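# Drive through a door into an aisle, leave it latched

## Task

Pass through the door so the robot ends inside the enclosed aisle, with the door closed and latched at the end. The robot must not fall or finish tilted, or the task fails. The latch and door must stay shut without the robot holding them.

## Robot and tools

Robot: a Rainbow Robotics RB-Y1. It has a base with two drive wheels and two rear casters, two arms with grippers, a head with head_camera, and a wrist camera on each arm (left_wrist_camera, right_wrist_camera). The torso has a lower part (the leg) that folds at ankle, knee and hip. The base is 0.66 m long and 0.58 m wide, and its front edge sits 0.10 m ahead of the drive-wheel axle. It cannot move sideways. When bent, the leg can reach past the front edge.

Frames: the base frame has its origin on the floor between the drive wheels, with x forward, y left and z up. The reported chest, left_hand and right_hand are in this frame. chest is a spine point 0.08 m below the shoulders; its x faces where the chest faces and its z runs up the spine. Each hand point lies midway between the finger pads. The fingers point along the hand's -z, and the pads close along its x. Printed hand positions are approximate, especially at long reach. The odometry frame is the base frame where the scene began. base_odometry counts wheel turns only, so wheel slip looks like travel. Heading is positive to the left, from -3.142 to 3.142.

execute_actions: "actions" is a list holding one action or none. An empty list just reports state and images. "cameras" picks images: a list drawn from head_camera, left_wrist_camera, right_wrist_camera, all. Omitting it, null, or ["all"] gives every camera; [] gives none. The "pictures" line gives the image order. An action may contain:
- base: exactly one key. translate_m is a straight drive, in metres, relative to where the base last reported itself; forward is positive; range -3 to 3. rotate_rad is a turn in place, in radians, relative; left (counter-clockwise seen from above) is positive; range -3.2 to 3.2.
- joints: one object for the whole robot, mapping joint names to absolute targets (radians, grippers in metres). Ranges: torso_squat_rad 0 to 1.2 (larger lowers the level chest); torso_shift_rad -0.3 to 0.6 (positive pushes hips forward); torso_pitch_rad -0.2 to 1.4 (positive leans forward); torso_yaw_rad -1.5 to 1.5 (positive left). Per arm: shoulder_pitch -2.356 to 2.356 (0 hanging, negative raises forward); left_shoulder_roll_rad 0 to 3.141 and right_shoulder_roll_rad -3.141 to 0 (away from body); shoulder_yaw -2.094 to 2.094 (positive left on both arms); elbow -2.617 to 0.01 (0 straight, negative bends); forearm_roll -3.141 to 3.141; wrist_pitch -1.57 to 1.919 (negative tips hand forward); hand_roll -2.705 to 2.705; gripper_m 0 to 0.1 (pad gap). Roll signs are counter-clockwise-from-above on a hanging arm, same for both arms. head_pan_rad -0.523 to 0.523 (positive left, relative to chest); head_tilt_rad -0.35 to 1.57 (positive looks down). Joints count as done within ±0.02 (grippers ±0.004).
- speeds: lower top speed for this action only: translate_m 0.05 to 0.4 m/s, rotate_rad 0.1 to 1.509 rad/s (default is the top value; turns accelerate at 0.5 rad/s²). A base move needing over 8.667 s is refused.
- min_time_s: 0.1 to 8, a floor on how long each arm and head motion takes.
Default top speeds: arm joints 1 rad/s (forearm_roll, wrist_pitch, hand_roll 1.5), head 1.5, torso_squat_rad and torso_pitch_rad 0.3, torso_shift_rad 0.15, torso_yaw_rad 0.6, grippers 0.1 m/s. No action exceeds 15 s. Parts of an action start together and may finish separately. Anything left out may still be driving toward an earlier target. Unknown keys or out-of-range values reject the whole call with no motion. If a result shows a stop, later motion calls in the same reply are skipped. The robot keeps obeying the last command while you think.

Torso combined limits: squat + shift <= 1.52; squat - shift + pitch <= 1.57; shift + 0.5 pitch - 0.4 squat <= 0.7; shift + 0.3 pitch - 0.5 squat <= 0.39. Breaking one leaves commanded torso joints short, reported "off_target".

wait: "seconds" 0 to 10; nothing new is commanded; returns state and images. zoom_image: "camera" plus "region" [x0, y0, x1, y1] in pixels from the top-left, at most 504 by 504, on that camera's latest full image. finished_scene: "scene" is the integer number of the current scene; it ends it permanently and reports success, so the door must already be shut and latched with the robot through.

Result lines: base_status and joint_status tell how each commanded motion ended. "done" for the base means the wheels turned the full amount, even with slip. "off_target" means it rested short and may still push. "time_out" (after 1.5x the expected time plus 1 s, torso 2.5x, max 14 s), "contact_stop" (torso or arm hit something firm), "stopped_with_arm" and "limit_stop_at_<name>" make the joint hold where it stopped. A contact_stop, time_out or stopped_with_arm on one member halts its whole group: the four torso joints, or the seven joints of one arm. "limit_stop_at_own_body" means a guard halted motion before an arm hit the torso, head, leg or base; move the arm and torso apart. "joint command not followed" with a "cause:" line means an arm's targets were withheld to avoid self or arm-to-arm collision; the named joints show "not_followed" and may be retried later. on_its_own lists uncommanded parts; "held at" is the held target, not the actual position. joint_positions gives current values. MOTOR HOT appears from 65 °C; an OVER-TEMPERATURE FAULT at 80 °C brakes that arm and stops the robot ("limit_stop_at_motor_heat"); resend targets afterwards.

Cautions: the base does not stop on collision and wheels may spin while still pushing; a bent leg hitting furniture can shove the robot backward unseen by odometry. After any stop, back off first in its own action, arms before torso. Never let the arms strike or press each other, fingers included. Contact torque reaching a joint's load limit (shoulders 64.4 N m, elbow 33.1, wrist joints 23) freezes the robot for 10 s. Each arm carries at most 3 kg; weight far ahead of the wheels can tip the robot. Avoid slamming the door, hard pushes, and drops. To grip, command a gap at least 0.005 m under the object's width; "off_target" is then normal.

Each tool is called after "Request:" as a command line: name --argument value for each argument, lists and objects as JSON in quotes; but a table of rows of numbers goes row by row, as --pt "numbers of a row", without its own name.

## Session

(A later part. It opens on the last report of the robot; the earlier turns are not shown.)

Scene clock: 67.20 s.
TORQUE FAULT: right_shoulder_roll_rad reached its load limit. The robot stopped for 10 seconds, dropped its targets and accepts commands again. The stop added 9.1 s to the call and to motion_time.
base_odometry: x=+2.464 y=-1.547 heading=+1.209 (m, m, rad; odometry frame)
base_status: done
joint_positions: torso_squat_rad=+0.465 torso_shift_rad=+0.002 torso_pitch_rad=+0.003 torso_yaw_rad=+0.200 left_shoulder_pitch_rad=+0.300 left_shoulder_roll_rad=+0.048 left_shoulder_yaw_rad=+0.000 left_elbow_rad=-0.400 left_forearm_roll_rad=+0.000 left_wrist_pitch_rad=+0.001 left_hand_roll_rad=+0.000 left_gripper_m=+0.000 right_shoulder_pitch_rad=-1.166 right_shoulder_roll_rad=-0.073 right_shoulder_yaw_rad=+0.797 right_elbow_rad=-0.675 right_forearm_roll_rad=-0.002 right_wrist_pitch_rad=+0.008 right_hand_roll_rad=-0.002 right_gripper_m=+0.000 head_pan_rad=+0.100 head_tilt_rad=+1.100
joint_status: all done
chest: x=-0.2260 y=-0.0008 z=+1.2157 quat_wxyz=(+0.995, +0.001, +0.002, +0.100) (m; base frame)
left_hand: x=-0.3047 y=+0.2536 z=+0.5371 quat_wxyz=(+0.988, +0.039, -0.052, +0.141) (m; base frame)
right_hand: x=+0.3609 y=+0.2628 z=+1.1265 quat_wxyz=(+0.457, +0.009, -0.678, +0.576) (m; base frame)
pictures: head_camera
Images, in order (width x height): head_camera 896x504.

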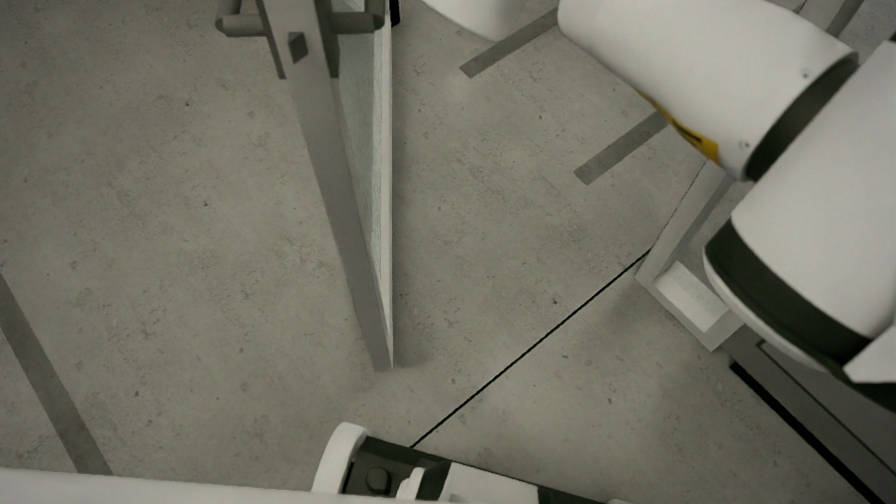

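Request:
execute_actions --actions '[{"base":{"translate_m":0.09},"speeds":{"translate_m":0.08},"joints":{"head_tilt_rad":0.85}}]' --cameras '["head_camera","right_wrist_camera"]'

Scene clock: 69.00 s.
base_odometry: x=+2.496 y=-1.462 heading=+1.209 (m, m, rad; odometry frame)
base_status: done
joint_positions: torso_squat_rad=+0.465 torso_shift_rad=+0.000 torso_pitch_rad=+0.001 torso_yaw_rad=+0.200 left_shoulder_pitch_rad=+0.300 left_shoulder_roll_rad=+0.048 left_shoulder_yaw_rad=+0.000 left_elbow_rad=-0.400 left_forearm_roll_rad=+0.000 left_wrist_pitch_rad=+0.001 left_hand_roll_rad=+0.000 left_gripper_m=+0.000 right_shoulder_pitch_rad=-1.164 right_shoulder_roll_rad=-0.067 right_shoulder_yaw_rad=+0.800 right_elbow_rad=-0.680 right_forearm_roll_rad=-0.001 right_wrist_pitch_rad=+0.005 right_hand_roll_rad=-0.002 right_gripper_m=+0.000 head_pan_rad=+0.100 head_tilt_rad=+0.850
joint_status: all done
chest: x=-0.2276 y=-0.0012 z=+1.2156 quat_wxyz=(+0.995, +0.001, +0.000, +0.100) (m; base frame)
left_hand: x=-0.3047 y=+0.2536 z=+0.5370 quat_wxyz=(+0.988, +0.039, -0.053, +0.141) (m; base frame)
right_hand: x=+0.3543 y=+0.2674 z=+1.1277 quat_wxyz=(+0.453, +0.013, -0.679, +0.578) (m; base frame)
pictures: head_camera, right_wrist_camera
Images, in order (width x height): head_camera 896x504, right_wrist_camera 644x364.

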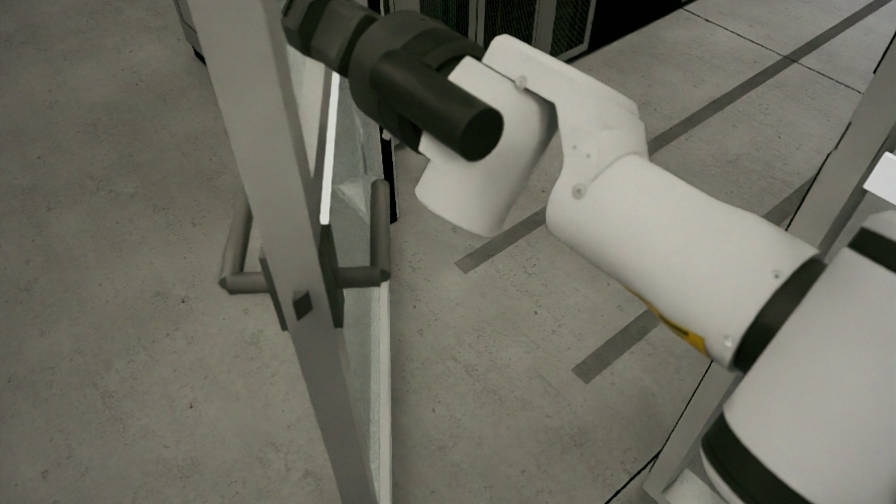

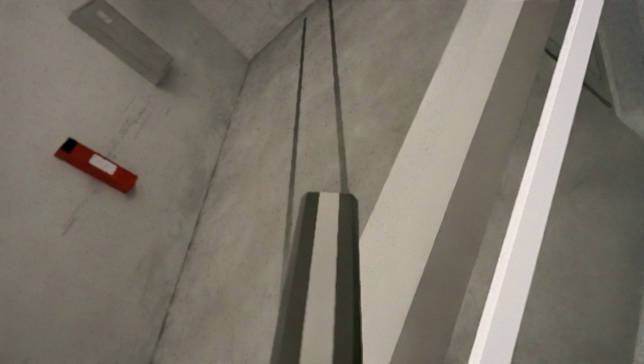

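Request:
execute_actions --actions '[{"joints":{"torso_yaw_rad":0.28,"head_tilt_rad":1.1}}]' --cameras '[]'

Request:
execute_actions --actions '[{"joints":{"torso_yaw_rad":0.36}}]' --cameras '["head_camera"]'

Scene clock: 70.00 s.
base_odometry: x=+2.496 y=-1.462 heading=+1.209 (m, m, rad; odometry frame)
base_status: not commanded
joint_positions: torso_squat_rad=+0.465 torso_shift_rad=+0.000 torso_pitch_rad=+0.001 torso_yaw_rad=+0.280 left_shoulder_pitch_rad=+0.300 left_shoulder_roll_rad=+0.048 left_shoulder_yaw_rad=+0.000 left_elbow_rad=-0.400 left_forearm_roll_rad=+0.000 left_wrist_pitch_rad=+0.001 left_hand_roll_rad=+0.000 left_gripper_m=+0.000 right_shoulder_pitch_rad=-1.164 right_shoulder_roll_rad=-0.066 right_shoulder_yaw_rad=+0.800 right_elbow_rad=-0.680 right_forearm_roll_rad=-0.001 right_wrist_pitch_rad=+0.005 right_hand_roll_rad=-0.002 right_gripper_m=+0.000 head_pan_rad=+0.100 head_tilt_rad=+1.100
joint_status: all done
chest: x=-0.2278 y=-0.0012 z=+1.2156 quat_wxyz=(+0.990, +0.001, +0.000, +0.139) (m; base frame)
left_hand: x=-0.3247 y=+0.2466 z=+0.5370 quat_wxyz=(+0.981, +0.041, -0.052, +0.181) (m; base frame)
right_hand: x=+0.3308 y=+0.3132 z=+1.1278 quat_wxyz=(+0.429, +0.040, -0.678, +0.595) (m; base frame)
pictures: none
No camera images: the call's "cameras" was empty. Leave "cameras" out to get every camera's image.

Scene clock: 71.00 s.
base_odometry: x=+2.496 y=-1.463 heading=+1.209 (m, m, rad; odometry frame)
base_status: not commanded
joint_positions: torso_squat_rad=+0.465 torso_shift_rad=+0.000 torso_pitch_rad=+0.001 torso_yaw_rad=+0.307 left_shoulder_pitch_rad=+0.300 left_shoulder_roll_rad=+0.048 left_shoulder_yaw_rad=+0.000 left_elbow_rad=-0.400 left_forearm_roll_rad=+0.000 left_wrist_pitch_rad=+0.001 left_hand_roll_rad=+0.000 left_gripper_m=+0.000 right_shoulder_pitch_rad=-1.164 right_shoulder_roll_rad=-0.067 right_shoulder_yaw_rad=+0.801 right_elbow_rad=-0.680 right_forearm_roll_rad=-0.001 right_wrist_pitch_rad=+0.005 right_hand_roll_rad=-0.002 right_gripper_m=+0.000 head_pan_rad=+0.100 head_tilt_rad=+1.100
joint_status: torso_yaw_rad contact_stop (moved +0.027 of +0.080)
on_its_own: torso_yaw_rad is held at +0.307, not at your +0.360, since a contact_stop
chest: x=-0.2275 y=-0.0013 z=+1.2156 quat_wxyz=(+0.988, +0.001, +0.000, +0.153) (m; base frame)
left_hand: x=-0.3315 y=+0.2439 z=+0.5371 quat_wxyz=(+0.979, +0.042, -0.051, +0.194) (m; base frame)
right_hand: x=+0.3224 y=+0.3280 z=+1.1277 quat_wxyz=(+0.421, +0.049, -0.677, +0.601) (m; base frame)
pictures: head_camera
Images, in order (width x height): head_camera 896x504.

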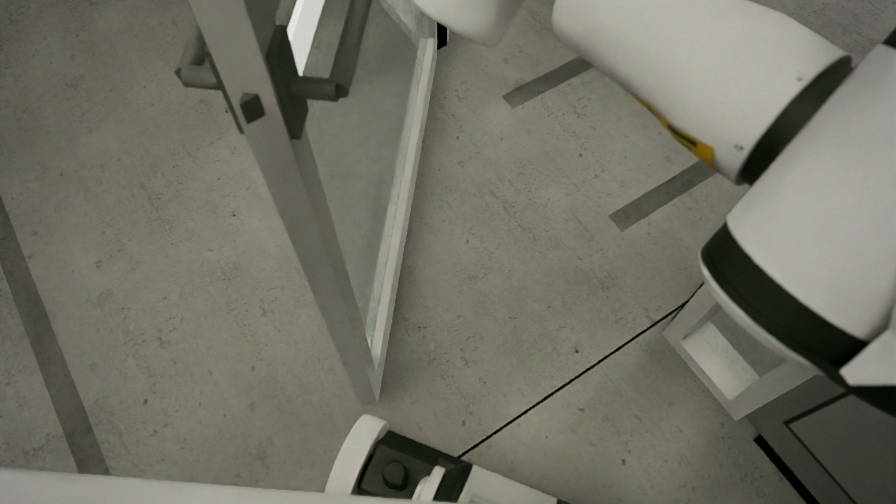

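Request:
execute_actions --actions '[{"base":{"rotate_rad":0.13},"speeds":{"rotate_rad":0.15}}]' --cameras '["head_camera"]'

Request:
execute_actions --actions '[{"base":{"translate_m":0.12},"speeds":{"translate_m":0.1}}]' --cameras '["head_camera","left_wrist_camera"]'

Scene clock: 72.83 s.
base_odometry: x=+2.496 y=-1.462 heading=+1.338 (m, m, rad; odometry frame)
base_status: done
joint_positions: torso_squat_rad=+0.465 torso_shift_rad=+0.000 torso_pitch_rad=+0.001 torso_yaw_rad=+0.307 left_shoulder_pitch_rad=+0.300 left_shoulder_roll_rad=+0.048 left_shoulder_yaw_rad=+0.000 left_elbow_rad=-0.400 left_forearm_roll_rad=+0.000 left_wrist_pitch_rad=+0.001 left_hand_roll_rad=+0.000 left_gripper_m=+0.000 right_shoulder_pitch_rad=-1.164 right_shoulder_roll_rad=-0.067 right_shoulder_yaw_rad=+0.800 right_elbow_rad=-0.679 right_forearm_roll_rad=-0.001 right_wrist_pitch_rad=+0.005 right_hand_roll_rad=-0.002 right_gripper_m=+0.000 head_pan_rad=+0.100 head_tilt_rad=+1.100
joint_status: not commanded
on_its_own: torso_yaw_rad is held at +0.307, not at your +0.360, since a contact_stop
chest: x=-0.2275 y=-0.0013 z=+1.2156 quat_wxyz=(+0.988, +0.001, +0.000, +0.153) (m; base frame)
left_hand: x=-0.3314 y=+0.2439 z=+0.5371 quat_wxyz=(+0.979, +0.042, -0.051, +0.194) (m; base frame)
right_hand: x=+0.3228 y=+0.3277 z=+1.1276 quat_wxyz=(+0.421, +0.049, -0.677, +0.601) (m; base frame)
pictures: head_camera
Images, in order (width x height): head_camera 896x504.

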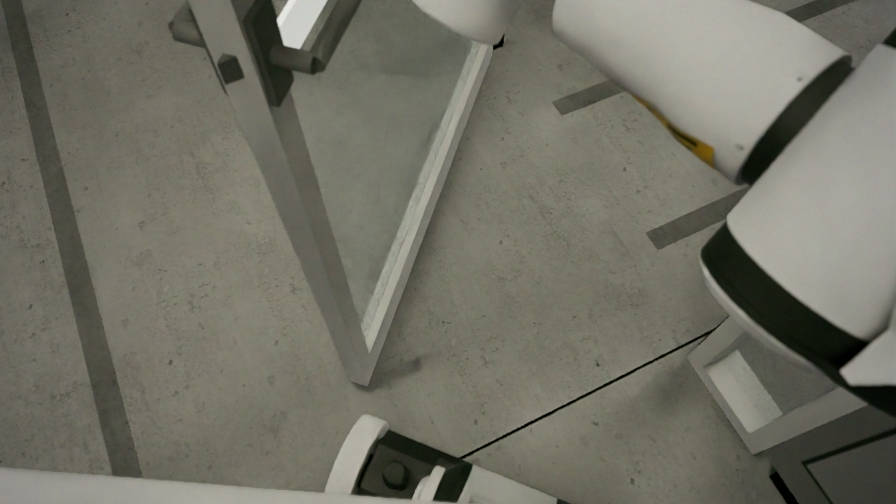

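Scene clock: 74.63 s.
base_odometry: x=+2.523 y=-1.346 heading=+1.339 (m, m, rad; odometry frame)
base_status: done
joint_positions: torso_squat_rad=+0.465 torso_shift_rad=+0.000 torso_pitch_rad=+0.001 torso_yaw_rad=+0.307 left_shoulder_pitch_rad=+0.300 left_shoulder_roll_rad=+0.048 left_shoulder_yaw_rad=+0.000 left_elbow_rad=-0.400 left_forearm_roll_rad=+0.000 left_wrist_pitch_rad=+0.001 left_hand_roll_rad=+0.000 left_gripper_m=+0.000 right_shoulder_pitch_rad=-1.164 right_shoulder_roll_rad=-0.066 right_shoulder_yaw_rad=+0.801 right_elbow_rad=-0.680 right_forearm_roll_rad=-0.001 right_wrist_pitch_rad=+0.005 right_hand_roll_rad=-0.002 right_gripper_m=+0.000 head_pan_rad=+0.100 head_tilt_rad=+1.100
joint_status: not commanded
on_its_own: torso_yaw_rad is held at +0.307, not at your +0.360, since a contact_stop
chest: x=-0.2274 y=-0.0013 z=+1.2156 quat_wxyz=(+0.988, +0.001, +0.000, +0.153) (m; base frame)
left_hand: x=-0.3314 y=+0.2439 z=+0.5371 quat_wxyz=(+0.979, +0.042, -0.051, +0.194) (m; base frame)
right_hand: x=+0.3222 y=+0.3282 z=+1.1276 quat_wxyz=(+0.421, +0.049, -0.677, +0.601) (m; base frame)
pictures: head_camera, left_wrist_camera
Images, in order (width x height): head_camera 896x504, left_wrist_camera 644x364.

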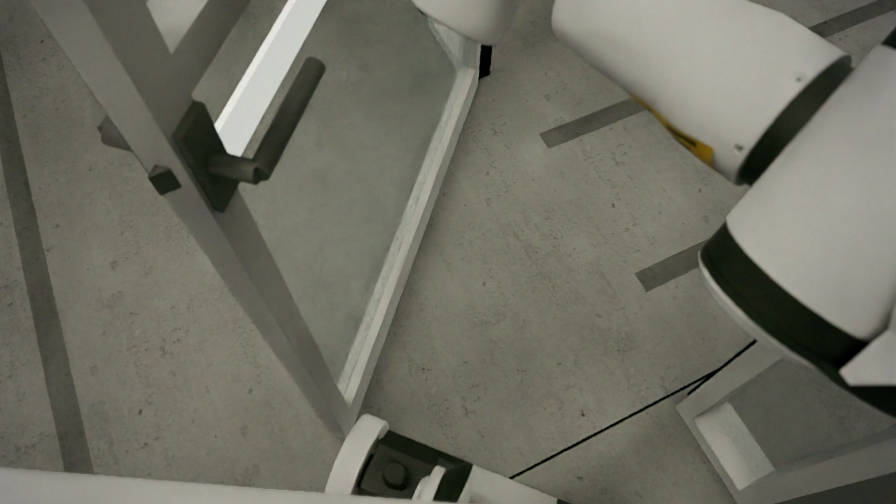

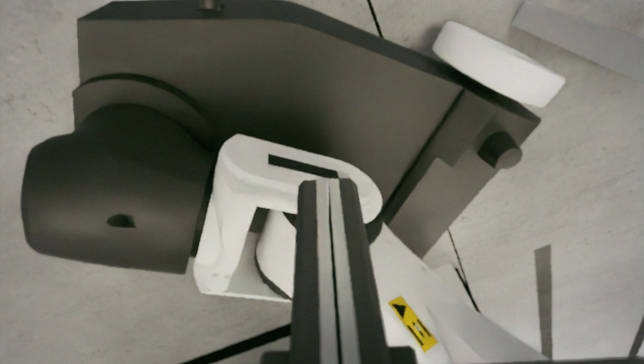

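Request:
execute_actions --actions '[{"base":{"rotate_rad":0.29},"speeds":{"rotate_rad":0.2}}]' --cameras '["head_camera"]'

Request:
execute_actions --actions '[{"base":{"translate_m":0.56},"speeds":{"translate_m":0.13},"joints":{"head_pan_rad":0.4,"head_tilt_rad":1.0}}]' --cameras '["head_camera","left_wrist_camera"]'

Request:
execute_actions --actions '[{"base":{"rotate_rad":-0.4},"speeds":{"rotate_rad":0.2}}]' --cameras '["head_camera"]'

Scene clock: 77.27 s.
base_odometry: x=+2.523 y=-1.346 heading=+1.628 (m, m, rad; odometry frame)
base_status: done
joint_positions: torso_squat_rad=+0.465 torso_shift_rad=+0.000 torso_pitch_rad=+0.001 torso_yaw_rad=+0.307 left_shoulder_pitch_rad=+0.300 left_shoulder_roll_rad=+0.048 left_shoulder_yaw_rad=+0.000 left_elbow_rad=-0.400 left_forearm_roll_rad=+0.000 left_wrist_pitch_rad=+0.001 left_hand_roll_rad=+0.000 left_gripper_m=+0.000 right_shoulder_pitch_rad=-1.164 right_shoulder_roll_rad=-0.066 right_shoulder_yaw_rad=+0.800 right_elbow_rad=-0.680 right_forearm_roll_rad=-0.001 right_wrist_pitch_rad=+0.005 right_hand_roll_rad=-0.002 right_gripper_m=+0.000 head_pan_rad=+0.100 head_tilt_rad=+1.100
joint_status: not commanded
on_its_own: torso_yaw_rad is held at +0.307, not at your +0.360, since a contact_stop
chest: x=-0.2275 y=-0.0013 z=+1.2156 quat_wxyz=(+0.988, +0.001, +0.000, +0.153) (m; base frame)
left_hand: x=-0.3313 y=+0.2439 z=+0.5371 quat_wxyz=(+0.979, +0.042, -0.051, +0.194) (m; base frame)
right_hand: x=+0.3223 y=+0.3281 z=+1.1277 quat_wxyz=(+0.421, +0.049, -0.677, +0.601) (m; base frame)
pictures: head_camera
Images, in order (width x height): head_camera 896x504.

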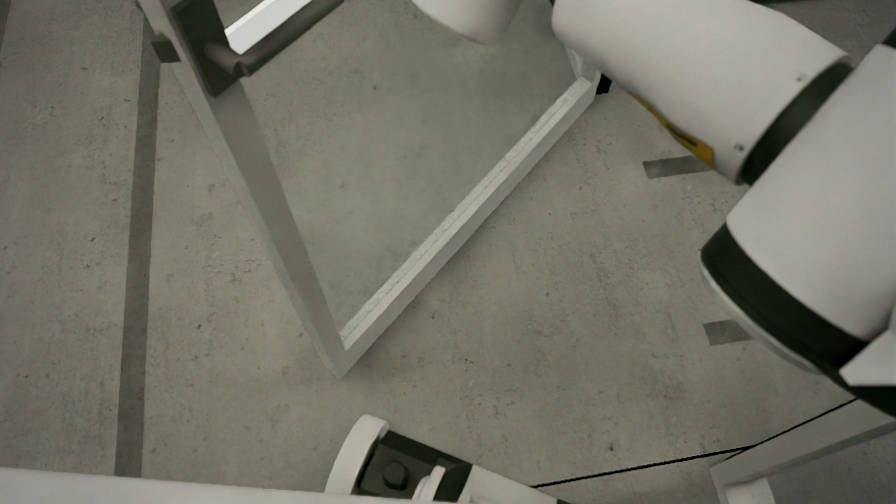

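Scene clock: 82.43 s.
base_odometry: x=+2.491 y=-0.787 heading=+1.629 (m, m, rad; odometry frame)
base_status: done
joint_positions: torso_squat_rad=+0.465 torso_shift_rad=+0.000 torso_pitch_rad=+0.001 torso_yaw_rad=+0.307 left_shoulder_pitch_rad=+0.300 left_shoulder_roll_rad=+0.048 left_shoulder_yaw_rad=+0.000 left_elbow_rad=-0.400 left_forearm_roll_rad=+0.000 left_wrist_pitch_rad=+0.001 left_hand_roll_rad=+0.000 left_gripper_m=+0.000 right_shoulder_pitch_rad=-1.164 right_shoulder_roll_rad=-0.064 right_shoulder_yaw_rad=+0.802 right_elbow_rad=-0.681 right_forearm_roll_rad=-0.001 right_wrist_pitch_rad=+0.004 right_hand_roll_rad=-0.002 right_gripper_m=+0.000 head_pan_rad=+0.400 head_tilt_rad=+1.000
joint_status: all done
on_its_own: torso_yaw_rad is held at +0.307, not at your +0.360, since a contact_stop
chest: x=-0.2278 y=-0.0013 z=+1.2156 quat_wxyz=(+0.988, +0.001, +0.000, +0.153) (m; base frame)
left_hand: x=-0.3314 y=+0.2439 z=+0.5370 quat_wxyz=(+0.979, +0.042, -0.051, +0.194) (m; base frame)
right_hand: x=+0.3196 y=+0.3302 z=+1.1282 quat_wxyz=(+0.419, +0.051, -0.678, +0.602) (m; base frame)
pictures: head_camera, left_wrist_camera
Images, in order (width x height): head_camera 896x504, left_wrist_camera 644x364.

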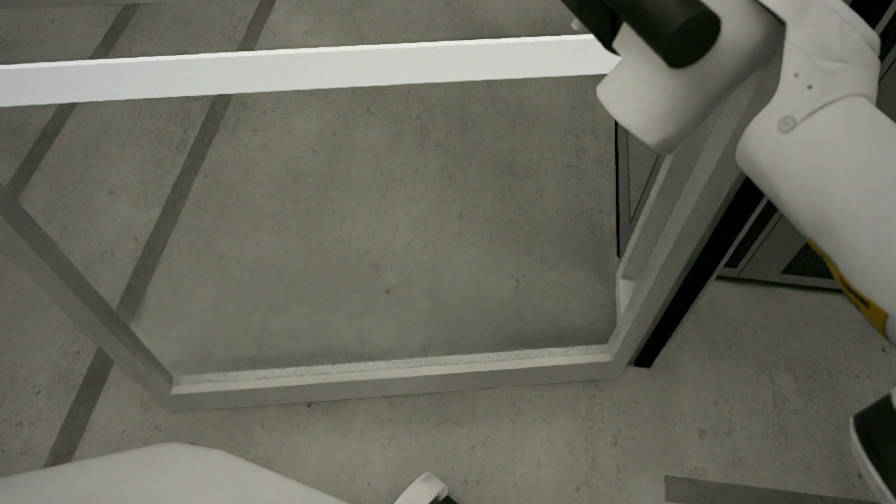

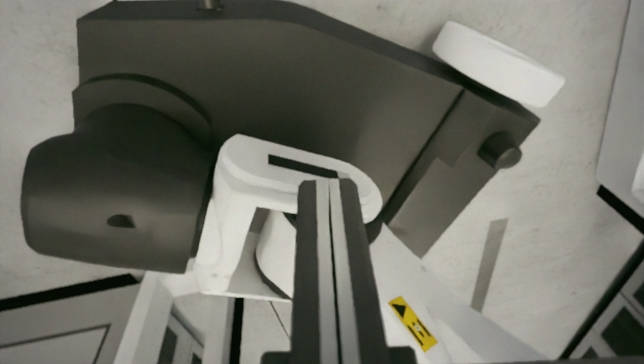

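Scene clock: 85.17 s.
base_odometry: x=+2.491 y=-0.787 heading=+1.229 (m, m, rad; odometry frame)
base_status: done
joint_positions: torso_squat_rad=+0.465 torso_shift_rad=+0.000 torso_pitch_rad=+0.000 torso_yaw_rad=+0.306 left_shoulder_pitch_rad=+0.300 left_shoulder_roll_rad=+0.048 left_shoulder_yaw_rad=+0.000 left_elbow_rad=-0.400 left_forearm_roll_rad=+0.000 left_wrist_pitch_rad=+0.001 left_hand_roll_rad=+0.000 left_gripper_m=+0.000 right_shoulder_pitch_rad=-1.162 right_shoulder_roll_rad=-0.067 right_shoulder_yaw_rad=+0.801 right_elbow_rad=-0.680 right_forearm_roll_rad=-0.001 right_wrist_pitch_rad=+0.005 right_hand_roll_rad=-0.002 right_gripper_m=+0.000 head_pan_rad=+0.400 head_tilt_rad=+1.000
joint_status: not commanded
on_its_own: torso_yaw_rad is held at +0.307, not at your +0.360, since a contact_stop
chest: x=-0.2282 y=-0.0021 z=+1.2156 quat_wxyz=(+0.988, +0.002, +0.000, +0.153) (m; base frame)
left_hand: x=-0.3313 y=+0.2439 z=+0.5372 quat_wxyz=(+0.979, +0.042, -0.052, +0.194) (m; base frame)
right_hand: x=+0.3217 y=+0.3268 z=+1.1273 quat_wxyz=(+0.421, +0.049, -0.677, +0.601) (m; base frame)
pictures: head_camera
Images, in order (width x height): head_camera 896x504.

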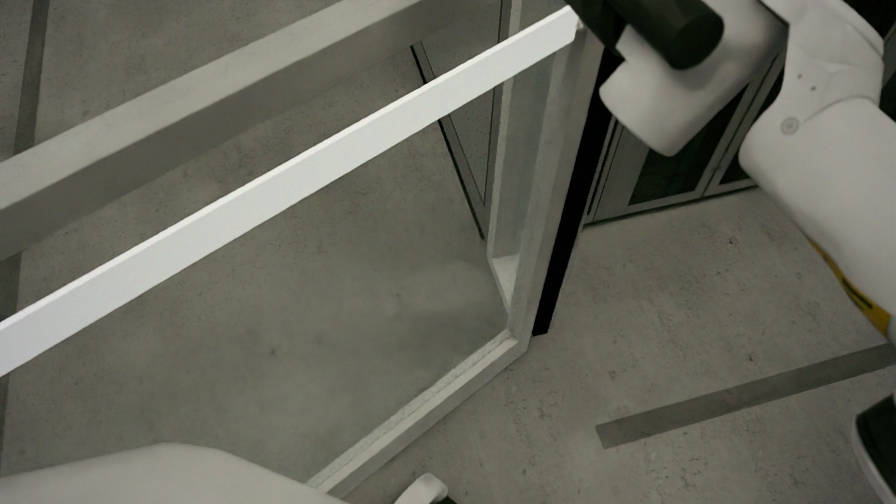

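Request:
execute_actions --actions '[{"joints":{"right_shoulder_pitch_rad":-0.3,"right_shoulder_yaw_rad":0.2,"right_elbow_rad":-0.5,"right_shoulder_roll_rad":-0.05},"min_time_s":2.5}]' --cameras '["head_camera"]'

Request:
execute_actions --actions '[{"base":{"translate_m":0.11},"speeds":{"translate_m":0.1}}]' --cameras '["head_camera"]'

Request:
execute_actions --actions '[{"base":{"rotate_rad":-0.617},"speeds":{"rotate_rad":0.22},"joints":{"head_pan_rad":-0.31,"head_tilt_rad":0.9}}]'

Scene clock: 88.17 s.
base_odometry: x=+2.491 y=-0.787 heading=+1.230 (m, m, rad; odometry frame)
base_status: not commanded
joint_positions: torso_squat_rad=+0.465 torso_shift_rad=+0.000 torso_pitch_rad=+0.001 torso_yaw_rad=+0.307 left_shoulder_pitch_rad=+0.300 left_shoulder_roll_rad=+0.046 left_shoulder_yaw_rad=+0.000 left_elbow_rad=-0.400 left_forearm_roll_rad=+0.000 left_wrist_pitch_rad=+0.001 left_hand_roll_rad=+0.000 left_gripper_m=+0.000 right_shoulder_pitch_rad=-0.300 right_shoulder_roll_rad=-0.050 right_shoulder_yaw_rad=+0.200 right_elbow_rad=-0.500 right_forearm_roll_rad=-0.001 right_wrist_pitch_rad=+0.005 right_hand_roll_rad=-0.002 right_gripper_m=+0.001 head_pan_rad=+0.400 head_tilt_rad=+1.000
joint_status: all done
on_its_own: torso_yaw_rad is held at +0.307, not at your +0.360, since a contact_stop
chest: x=-0.2275 y=-0.0012 z=+1.2156 quat_wxyz=(+0.988, +0.001, +0.000, +0.153) (m; base frame)
left_hand: x=-0.3307 y=+0.2428 z=+0.5369 quat_wxyz=(+0.979, +0.041, -0.051, +0.194) (m; base frame)
right_hand: x=+0.2252 y=-0.0406 z=+0.6677 quat_wxyz=(+0.882, +0.057, -0.370, +0.288) (m; base frame)
pictures: head_camera
Images, in order (width x height): head_camera 896x504.

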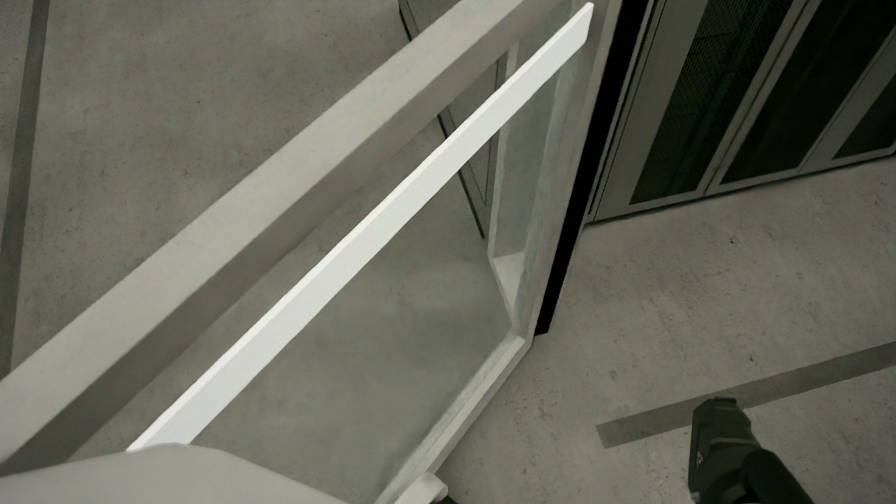

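Scene clock: 90.07 s.
base_odometry: x=+2.528 y=-0.683 heading=+1.229 (m, m, rad; odometry frame)
base_status: done
joint_positions: torso_squat_rad=+0.465 torso_shift_rad=+0.000 torso_pitch_rad=+0.001 torso_yaw_rad=+0.307 left_shoulder_pitch_rad=+0.300 left_shoulder_roll_rad=+0.047 left_shoulder_yaw_rad=+0.000 left_elbow_rad=-0.400 left_forearm_roll_rad=+0.000 left_wrist_pitch_rad=+0.001 left_hand_roll_rad=+0.000 left_gripper_m=+0.000 right_shoulder_pitch_rad=-0.300 right_shoulder_roll_rad=-0.050 right_shoulder_yaw_rad=+0.200 right_elbow_rad=-0.500 right_forearm_roll_rad=-0.001 right_wrist_pitch_rad=+0.005 right_hand_roll_rad=-0.002 right_gripper_m=+0.001 head_pan_rad=+0.400 head_tilt_rad=+1.000
joint_status: not commanded
on_its_own: torso_yaw_rad is held at +0.307, not at your +0.360, since a contact_stop
chest: x=-0.2275 y=-0.0011 z=+1.2156 quat_wxyz=(+0.988, +0.001, +0.000, +0.153) (m; base frame)
left_hand: x=-0.3313 y=+0.2436 z=+0.5370 quat_wxyz=(+0.979, +0.042, -0.051, +0.194) (m; base frame)
right_hand: x=+0.2251 y=-0.0404 z=+0.6678 quat_wxyz=(+0.882, +0.057, -0.370, +0.288) (m; base frame)
pictures: head_camera
Images, in order (width x height): head_camera 896x504.

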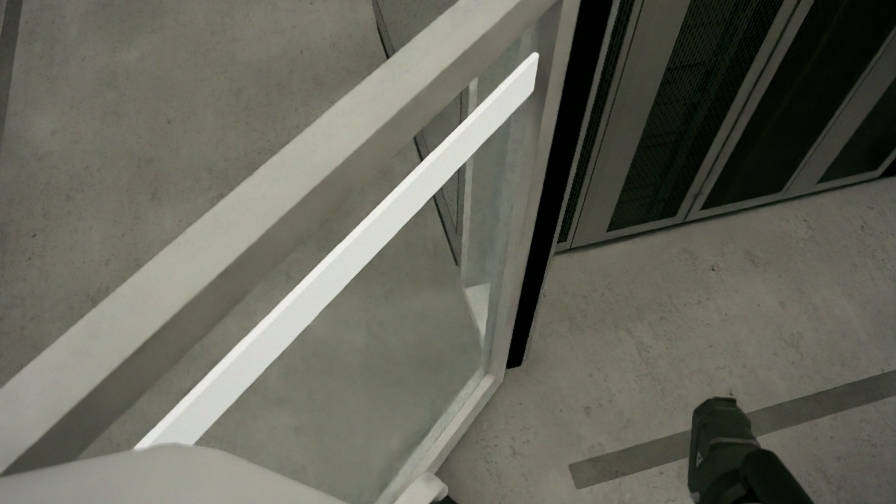

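Scene clock: 93.67 s.
base_odometry: x=+2.527 y=-0.684 heading=+0.613 (m, m, rad; odometry frame)
base_status: done
joint_positions: torso_squat_rad=+0.465 torso_shift_rad=+0.000 torso_pitch_rad=+0.001 torso_yaw_rad=+0.307 left_shoulder_pitch_rad=+0.300 left_shoulder_roll_rad=+0.046 left_shoulder_yaw_rad=+0.000 left_elbow_rad=-0.400 left_forearm_roll_rad=+0.000 left_wrist_pitch_rad=+0.001 left_hand_roll_rad=+0.000 left_gripper_m=+0.000 right_shoulder_pitch_rad=-0.300 right_shoulder_roll_rad=-0.050 right_shoulder_yaw_rad=+0.200 right_elbow_rad=-0.500 right_forearm_roll_rad=-0.001 right_wrist_pitch_rad=+0.005 right_hand_roll_rad=-0.002 right_gripper_m=+0.001 head_pan_rad=-0.310 head_tilt_rad=+0.900
joint_status: all done
on_its_own: torso_yaw_rad is held at +0.307, not at your +0.360, since a contact_stop
chest: x=-0.2275 y=-0.0013 z=+1.2156 quat_wxyz=(+0.988, +0.001, +0.000, +0.153) (m; base frame)
left_hand: x=-0.3312 y=+0.2430 z=+0.5370 quat_wxyz=(+0.979, +0.041, -0.051, +0.194) (m; base frame)
right_hand: x=+0.2251 y=-0.0403 z=+0.6678 quat_wxyz=(+0.882, +0.057, -0.370, +0.288) (m; base frame)
pictures: head_camera, left_wrist_camera, right_wrist_camera
Images, in order (width x height): head_camera 896x504, left_wrist_camera 644x364, right_wrist_camera 644x364.

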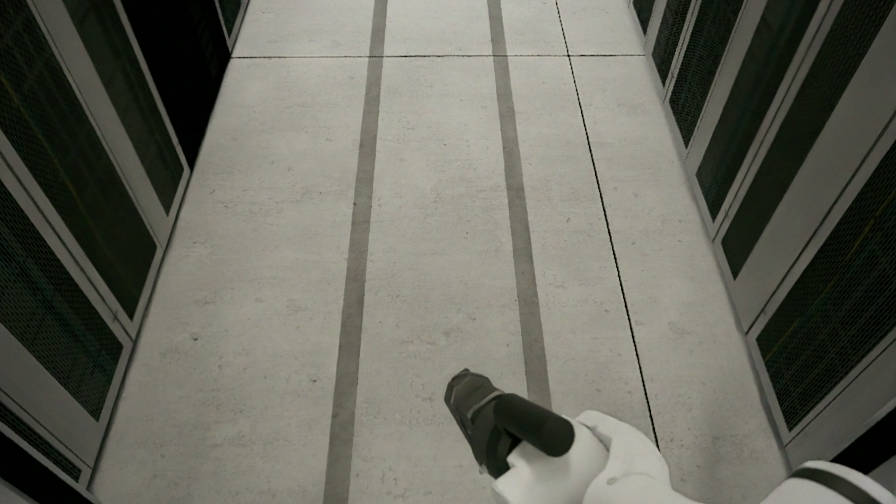

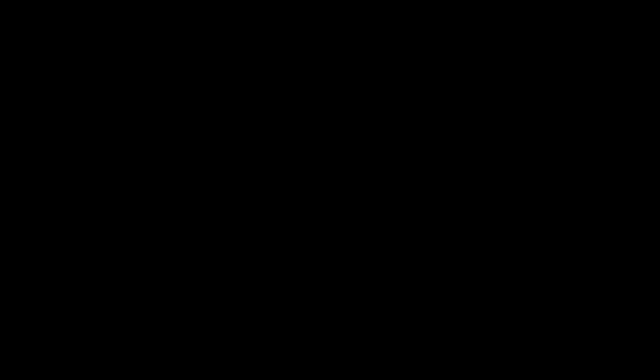

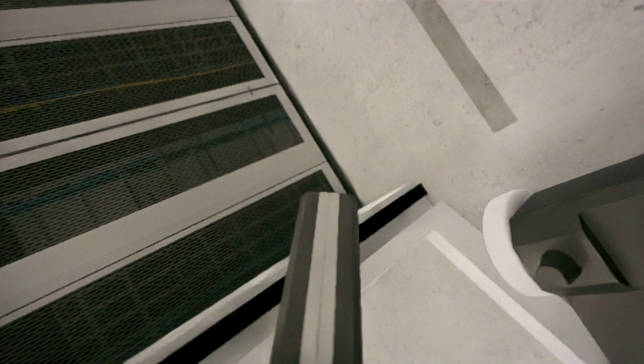

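Request:
execute_actions --actions '[{"base":{"translate_m":1.1},"speeds":{"translate_m":0.17},"joints":{"right_shoulder_pitch_rad":-0.1,"right_elbow_rad":-0.9,"right_shoulder_yaw_rad":0}}]' --cameras '[]'

Request:
execute_actions --actions '[{"base":{"rotate_rad":-0.5},"joints":{"torso_yaw_rad":-1.15,"head_pan_rad":-0.52,"head_tilt_rad":0.45,"left_shoulder_pitch_rad":0,"left_elbow_rad":-0.2,"right_shoulder_pitch_rad":0,"right_elbow_rad":-0.2}}]' --cameras '["head_camera"]'

Scene clock: 101.20 s.
base_odometry: x=+3.427 y=-0.051 heading=+0.612 (m, m, rad; odometry frame)
base_status: done
joint_positions: torso_squat_rad=+0.465 torso_shift_rad=+0.000 torso_pitch_rad=+0.001 torso_yaw_rad=+0.307 left_shoulder_pitch_rad=+0.300 left_shoulder_roll_rad=+0.047 left_shoulder_yaw_rad=+0.000 left_elbow_rad=-0.400 left_forearm_roll_rad=+0.000 left_wrist_pitch_rad=+0.001 left_hand_roll_rad=+0.000 left_gripper_m=+0.000 right_shoulder_pitch_rad=-0.100 right_shoulder_roll_rad=-0.050 right_shoulder_yaw_rad=+0.000 right_elbow_rad=-0.900 right_forearm_roll_rad=-0.001 right_wrist_pitch_rad=+0.005 right_hand_roll_rad=-0.002 right_gripper_m=+0.001 head_pan_rad=-0.310 head_tilt_rad=+0.900
joint_status: all done
on_its_own: torso_yaw_rad is held at +0.307, not at your +0.360, since a contact_stop
chest: x=-0.2275 y=-0.0011 z=+1.2156 quat_wxyz=(+0.988, +0.001, +0.000, +0.153) (m; base frame)
left_hand: x=-0.3313 y=+0.2436 z=+0.5370 quat_wxyz=(+0.979, +0.042, -0.051, +0.194) (m; base frame)
right_hand: x=+0.2701 y=-0.0896 z=+0.7316 quat_wxyz=(+0.866, +0.059, -0.471, +0.158) (m; base frame)
pictures: none
No camera images: the call's "cameras" was empty. Leave "cameras" out to get every camera's image.

Scene clock: 103.67 s.
base_odometry: x=+3.427 y=-0.051 heading=+0.113 (m, m, rad; odometry frame)
base_status: done
joint_positions: torso_squat_rad=+0.465 torso_shift_rad=+0.000 torso_pitch_rad=+0.001 torso_yaw_rad=-0.784 left_shoulder_pitch_rad=+0.000 left_shoulder_roll_rad=+0.047 left_shoulder_yaw_rad=+0.000 left_elbow_rad=-0.200 left_forearm_roll_rad=+0.000 left_wrist_pitch_rad=+0.001 left_hand_roll_rad=+0.000 left_gripper_m=+0.000 right_shoulder_pitch_rad=+0.000 right_shoulder_roll_rad=-0.050 right_shoulder_yaw_rad=+0.000 right_elbow_rad=-0.200 right_forearm_roll_rad=-0.001 right_wrist_pitch_rad=+0.005 right_hand_roll_rad=-0.002 right_gripper_m=+0.001 head_pan_rad=-0.520 head_tilt_rad=+0.450
joint_status: torso_yaw_rad limit_stop_at_own_body (moved -1.092 of -1.457); the others done
on_its_own: torso_yaw_rad is held at -0.784, not at your -1.150, since a limit_stop_at_own_body
chest: x=-0.2275 y=-0.0010 z=+1.2156 quat_wxyz=(+0.924, +0.001, +0.001, -0.382) (m; base frame)
left_hand: x=+0.0214 y=+0.1126 z=+0.5374 quat_wxyz=(+0.918, -0.016, -0.100, -0.382) (m; base frame)
right_hand: x=-0.3426 y=-0.2503 z=+0.5370 quat_wxyz=(+0.920, -0.060, -0.080, -0.379) (m; base frame)
pictures: head_camera
Images, in order (width x height): head_camera 896x504.

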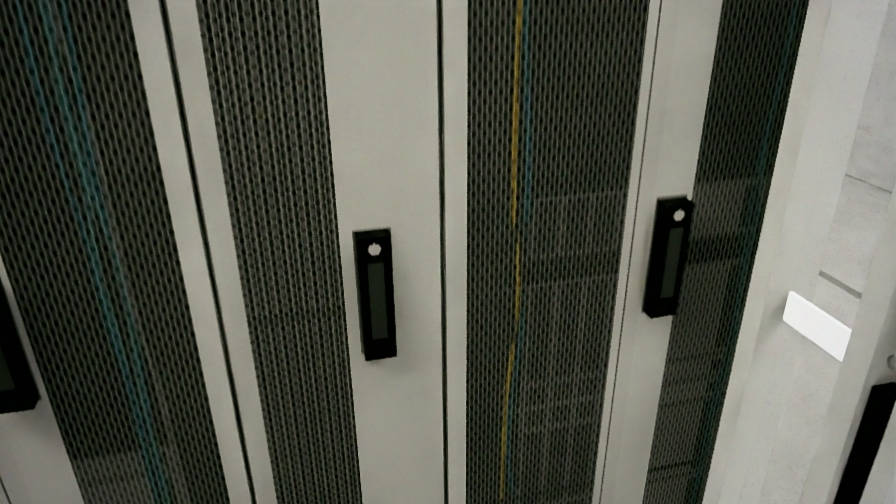

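Request:
execute_actions --actions '[{"base":{"rotate_rad":-0.5}}]' --cameras '["head_camera"]'

Scene clock: 106.43 s.
base_odometry: x=+3.427 y=-0.051 heading=-0.387 (m, m, rad; odometry frame)
base_status: done
joint_positions: torso_squat_rad=+0.465 torso_shift_rad=+0.000 torso_pitch_rad=+0.001 torso_yaw_rad=-0.784 left_shoulder_pitch_rad=+0.000 left_shoulder_roll_rad=+0.047 left_shoulder_yaw_rad=+0.000 left_elbow_rad=-0.200 left_forearm_roll_rad=+0.000 left_wrist_pitch_rad=+0.001 left_hand_roll_rad=+0.000 left_gripper_m=+0.000 right_shoulder_pitch_rad=+0.000 right_shoulder_roll_rad=-0.050 right_shoulder_yaw_rad=+0.000 right_elbow_rad=-0.200 right_forearm_roll_rad=-0.001 right_wrist_pitch_rad=+0.005 right_hand_roll_rad=-0.002 right_gripper_m=+0.001 head_pan_rad=-0.520 head_tilt_rad=+0.450
joint_status: not commanded
on_its_own: torso_yaw_rad is held at -0.784, not at your -1.150, since a limit_stop_at_own_body
chest: x=-0.2275 y=-0.0010 z=+1.2156 quat_wxyz=(+0.924, +0.001, +0.001, -0.382) (m; base frame)
left_hand: x=+0.0213 y=+0.1126 z=+0.5374 quat_wxyz=(+0.918, -0.016, -0.100, -0.382) (m; base frame)
right_hand: x=-0.3425 y=-0.2504 z=+0.5371 quat_wxyz=(+0.920, -0.060, -0.080, -0.379) (m; base frame)
pictures: head_camera
Images, in order (width x height): head_camera 896x504.

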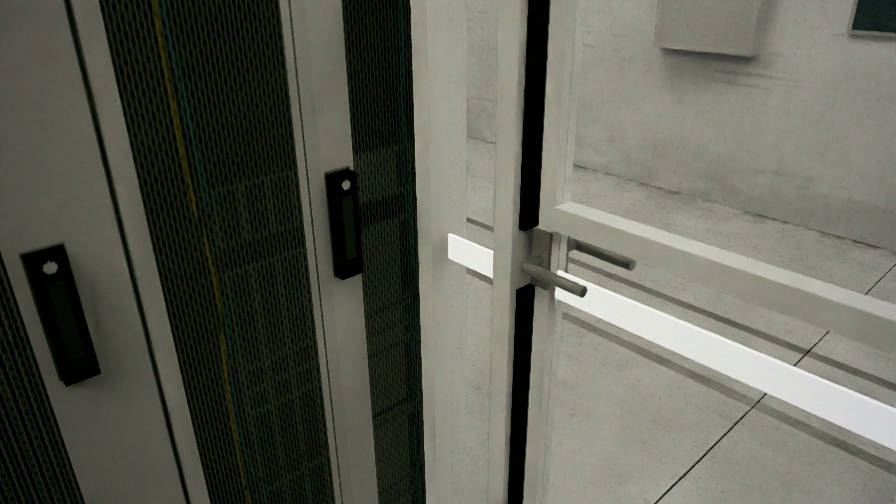

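Request:
zoom_image --camera "head_camera" --region '[470, 180, 650, 330]'

Region (470, 180, 650, 330) of head_camera's 896x504 image, scaled by 2.800, with more detail than that image has.

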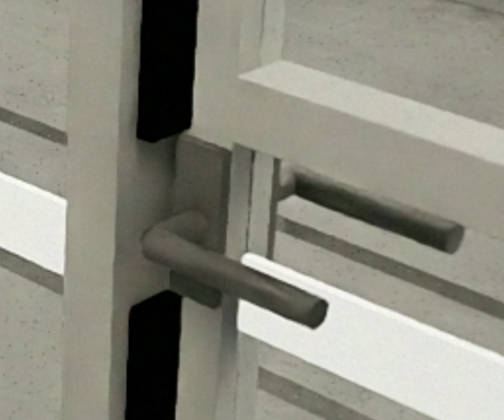

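Request:
finished_scene --scene 2

The scene is finished: the task was done.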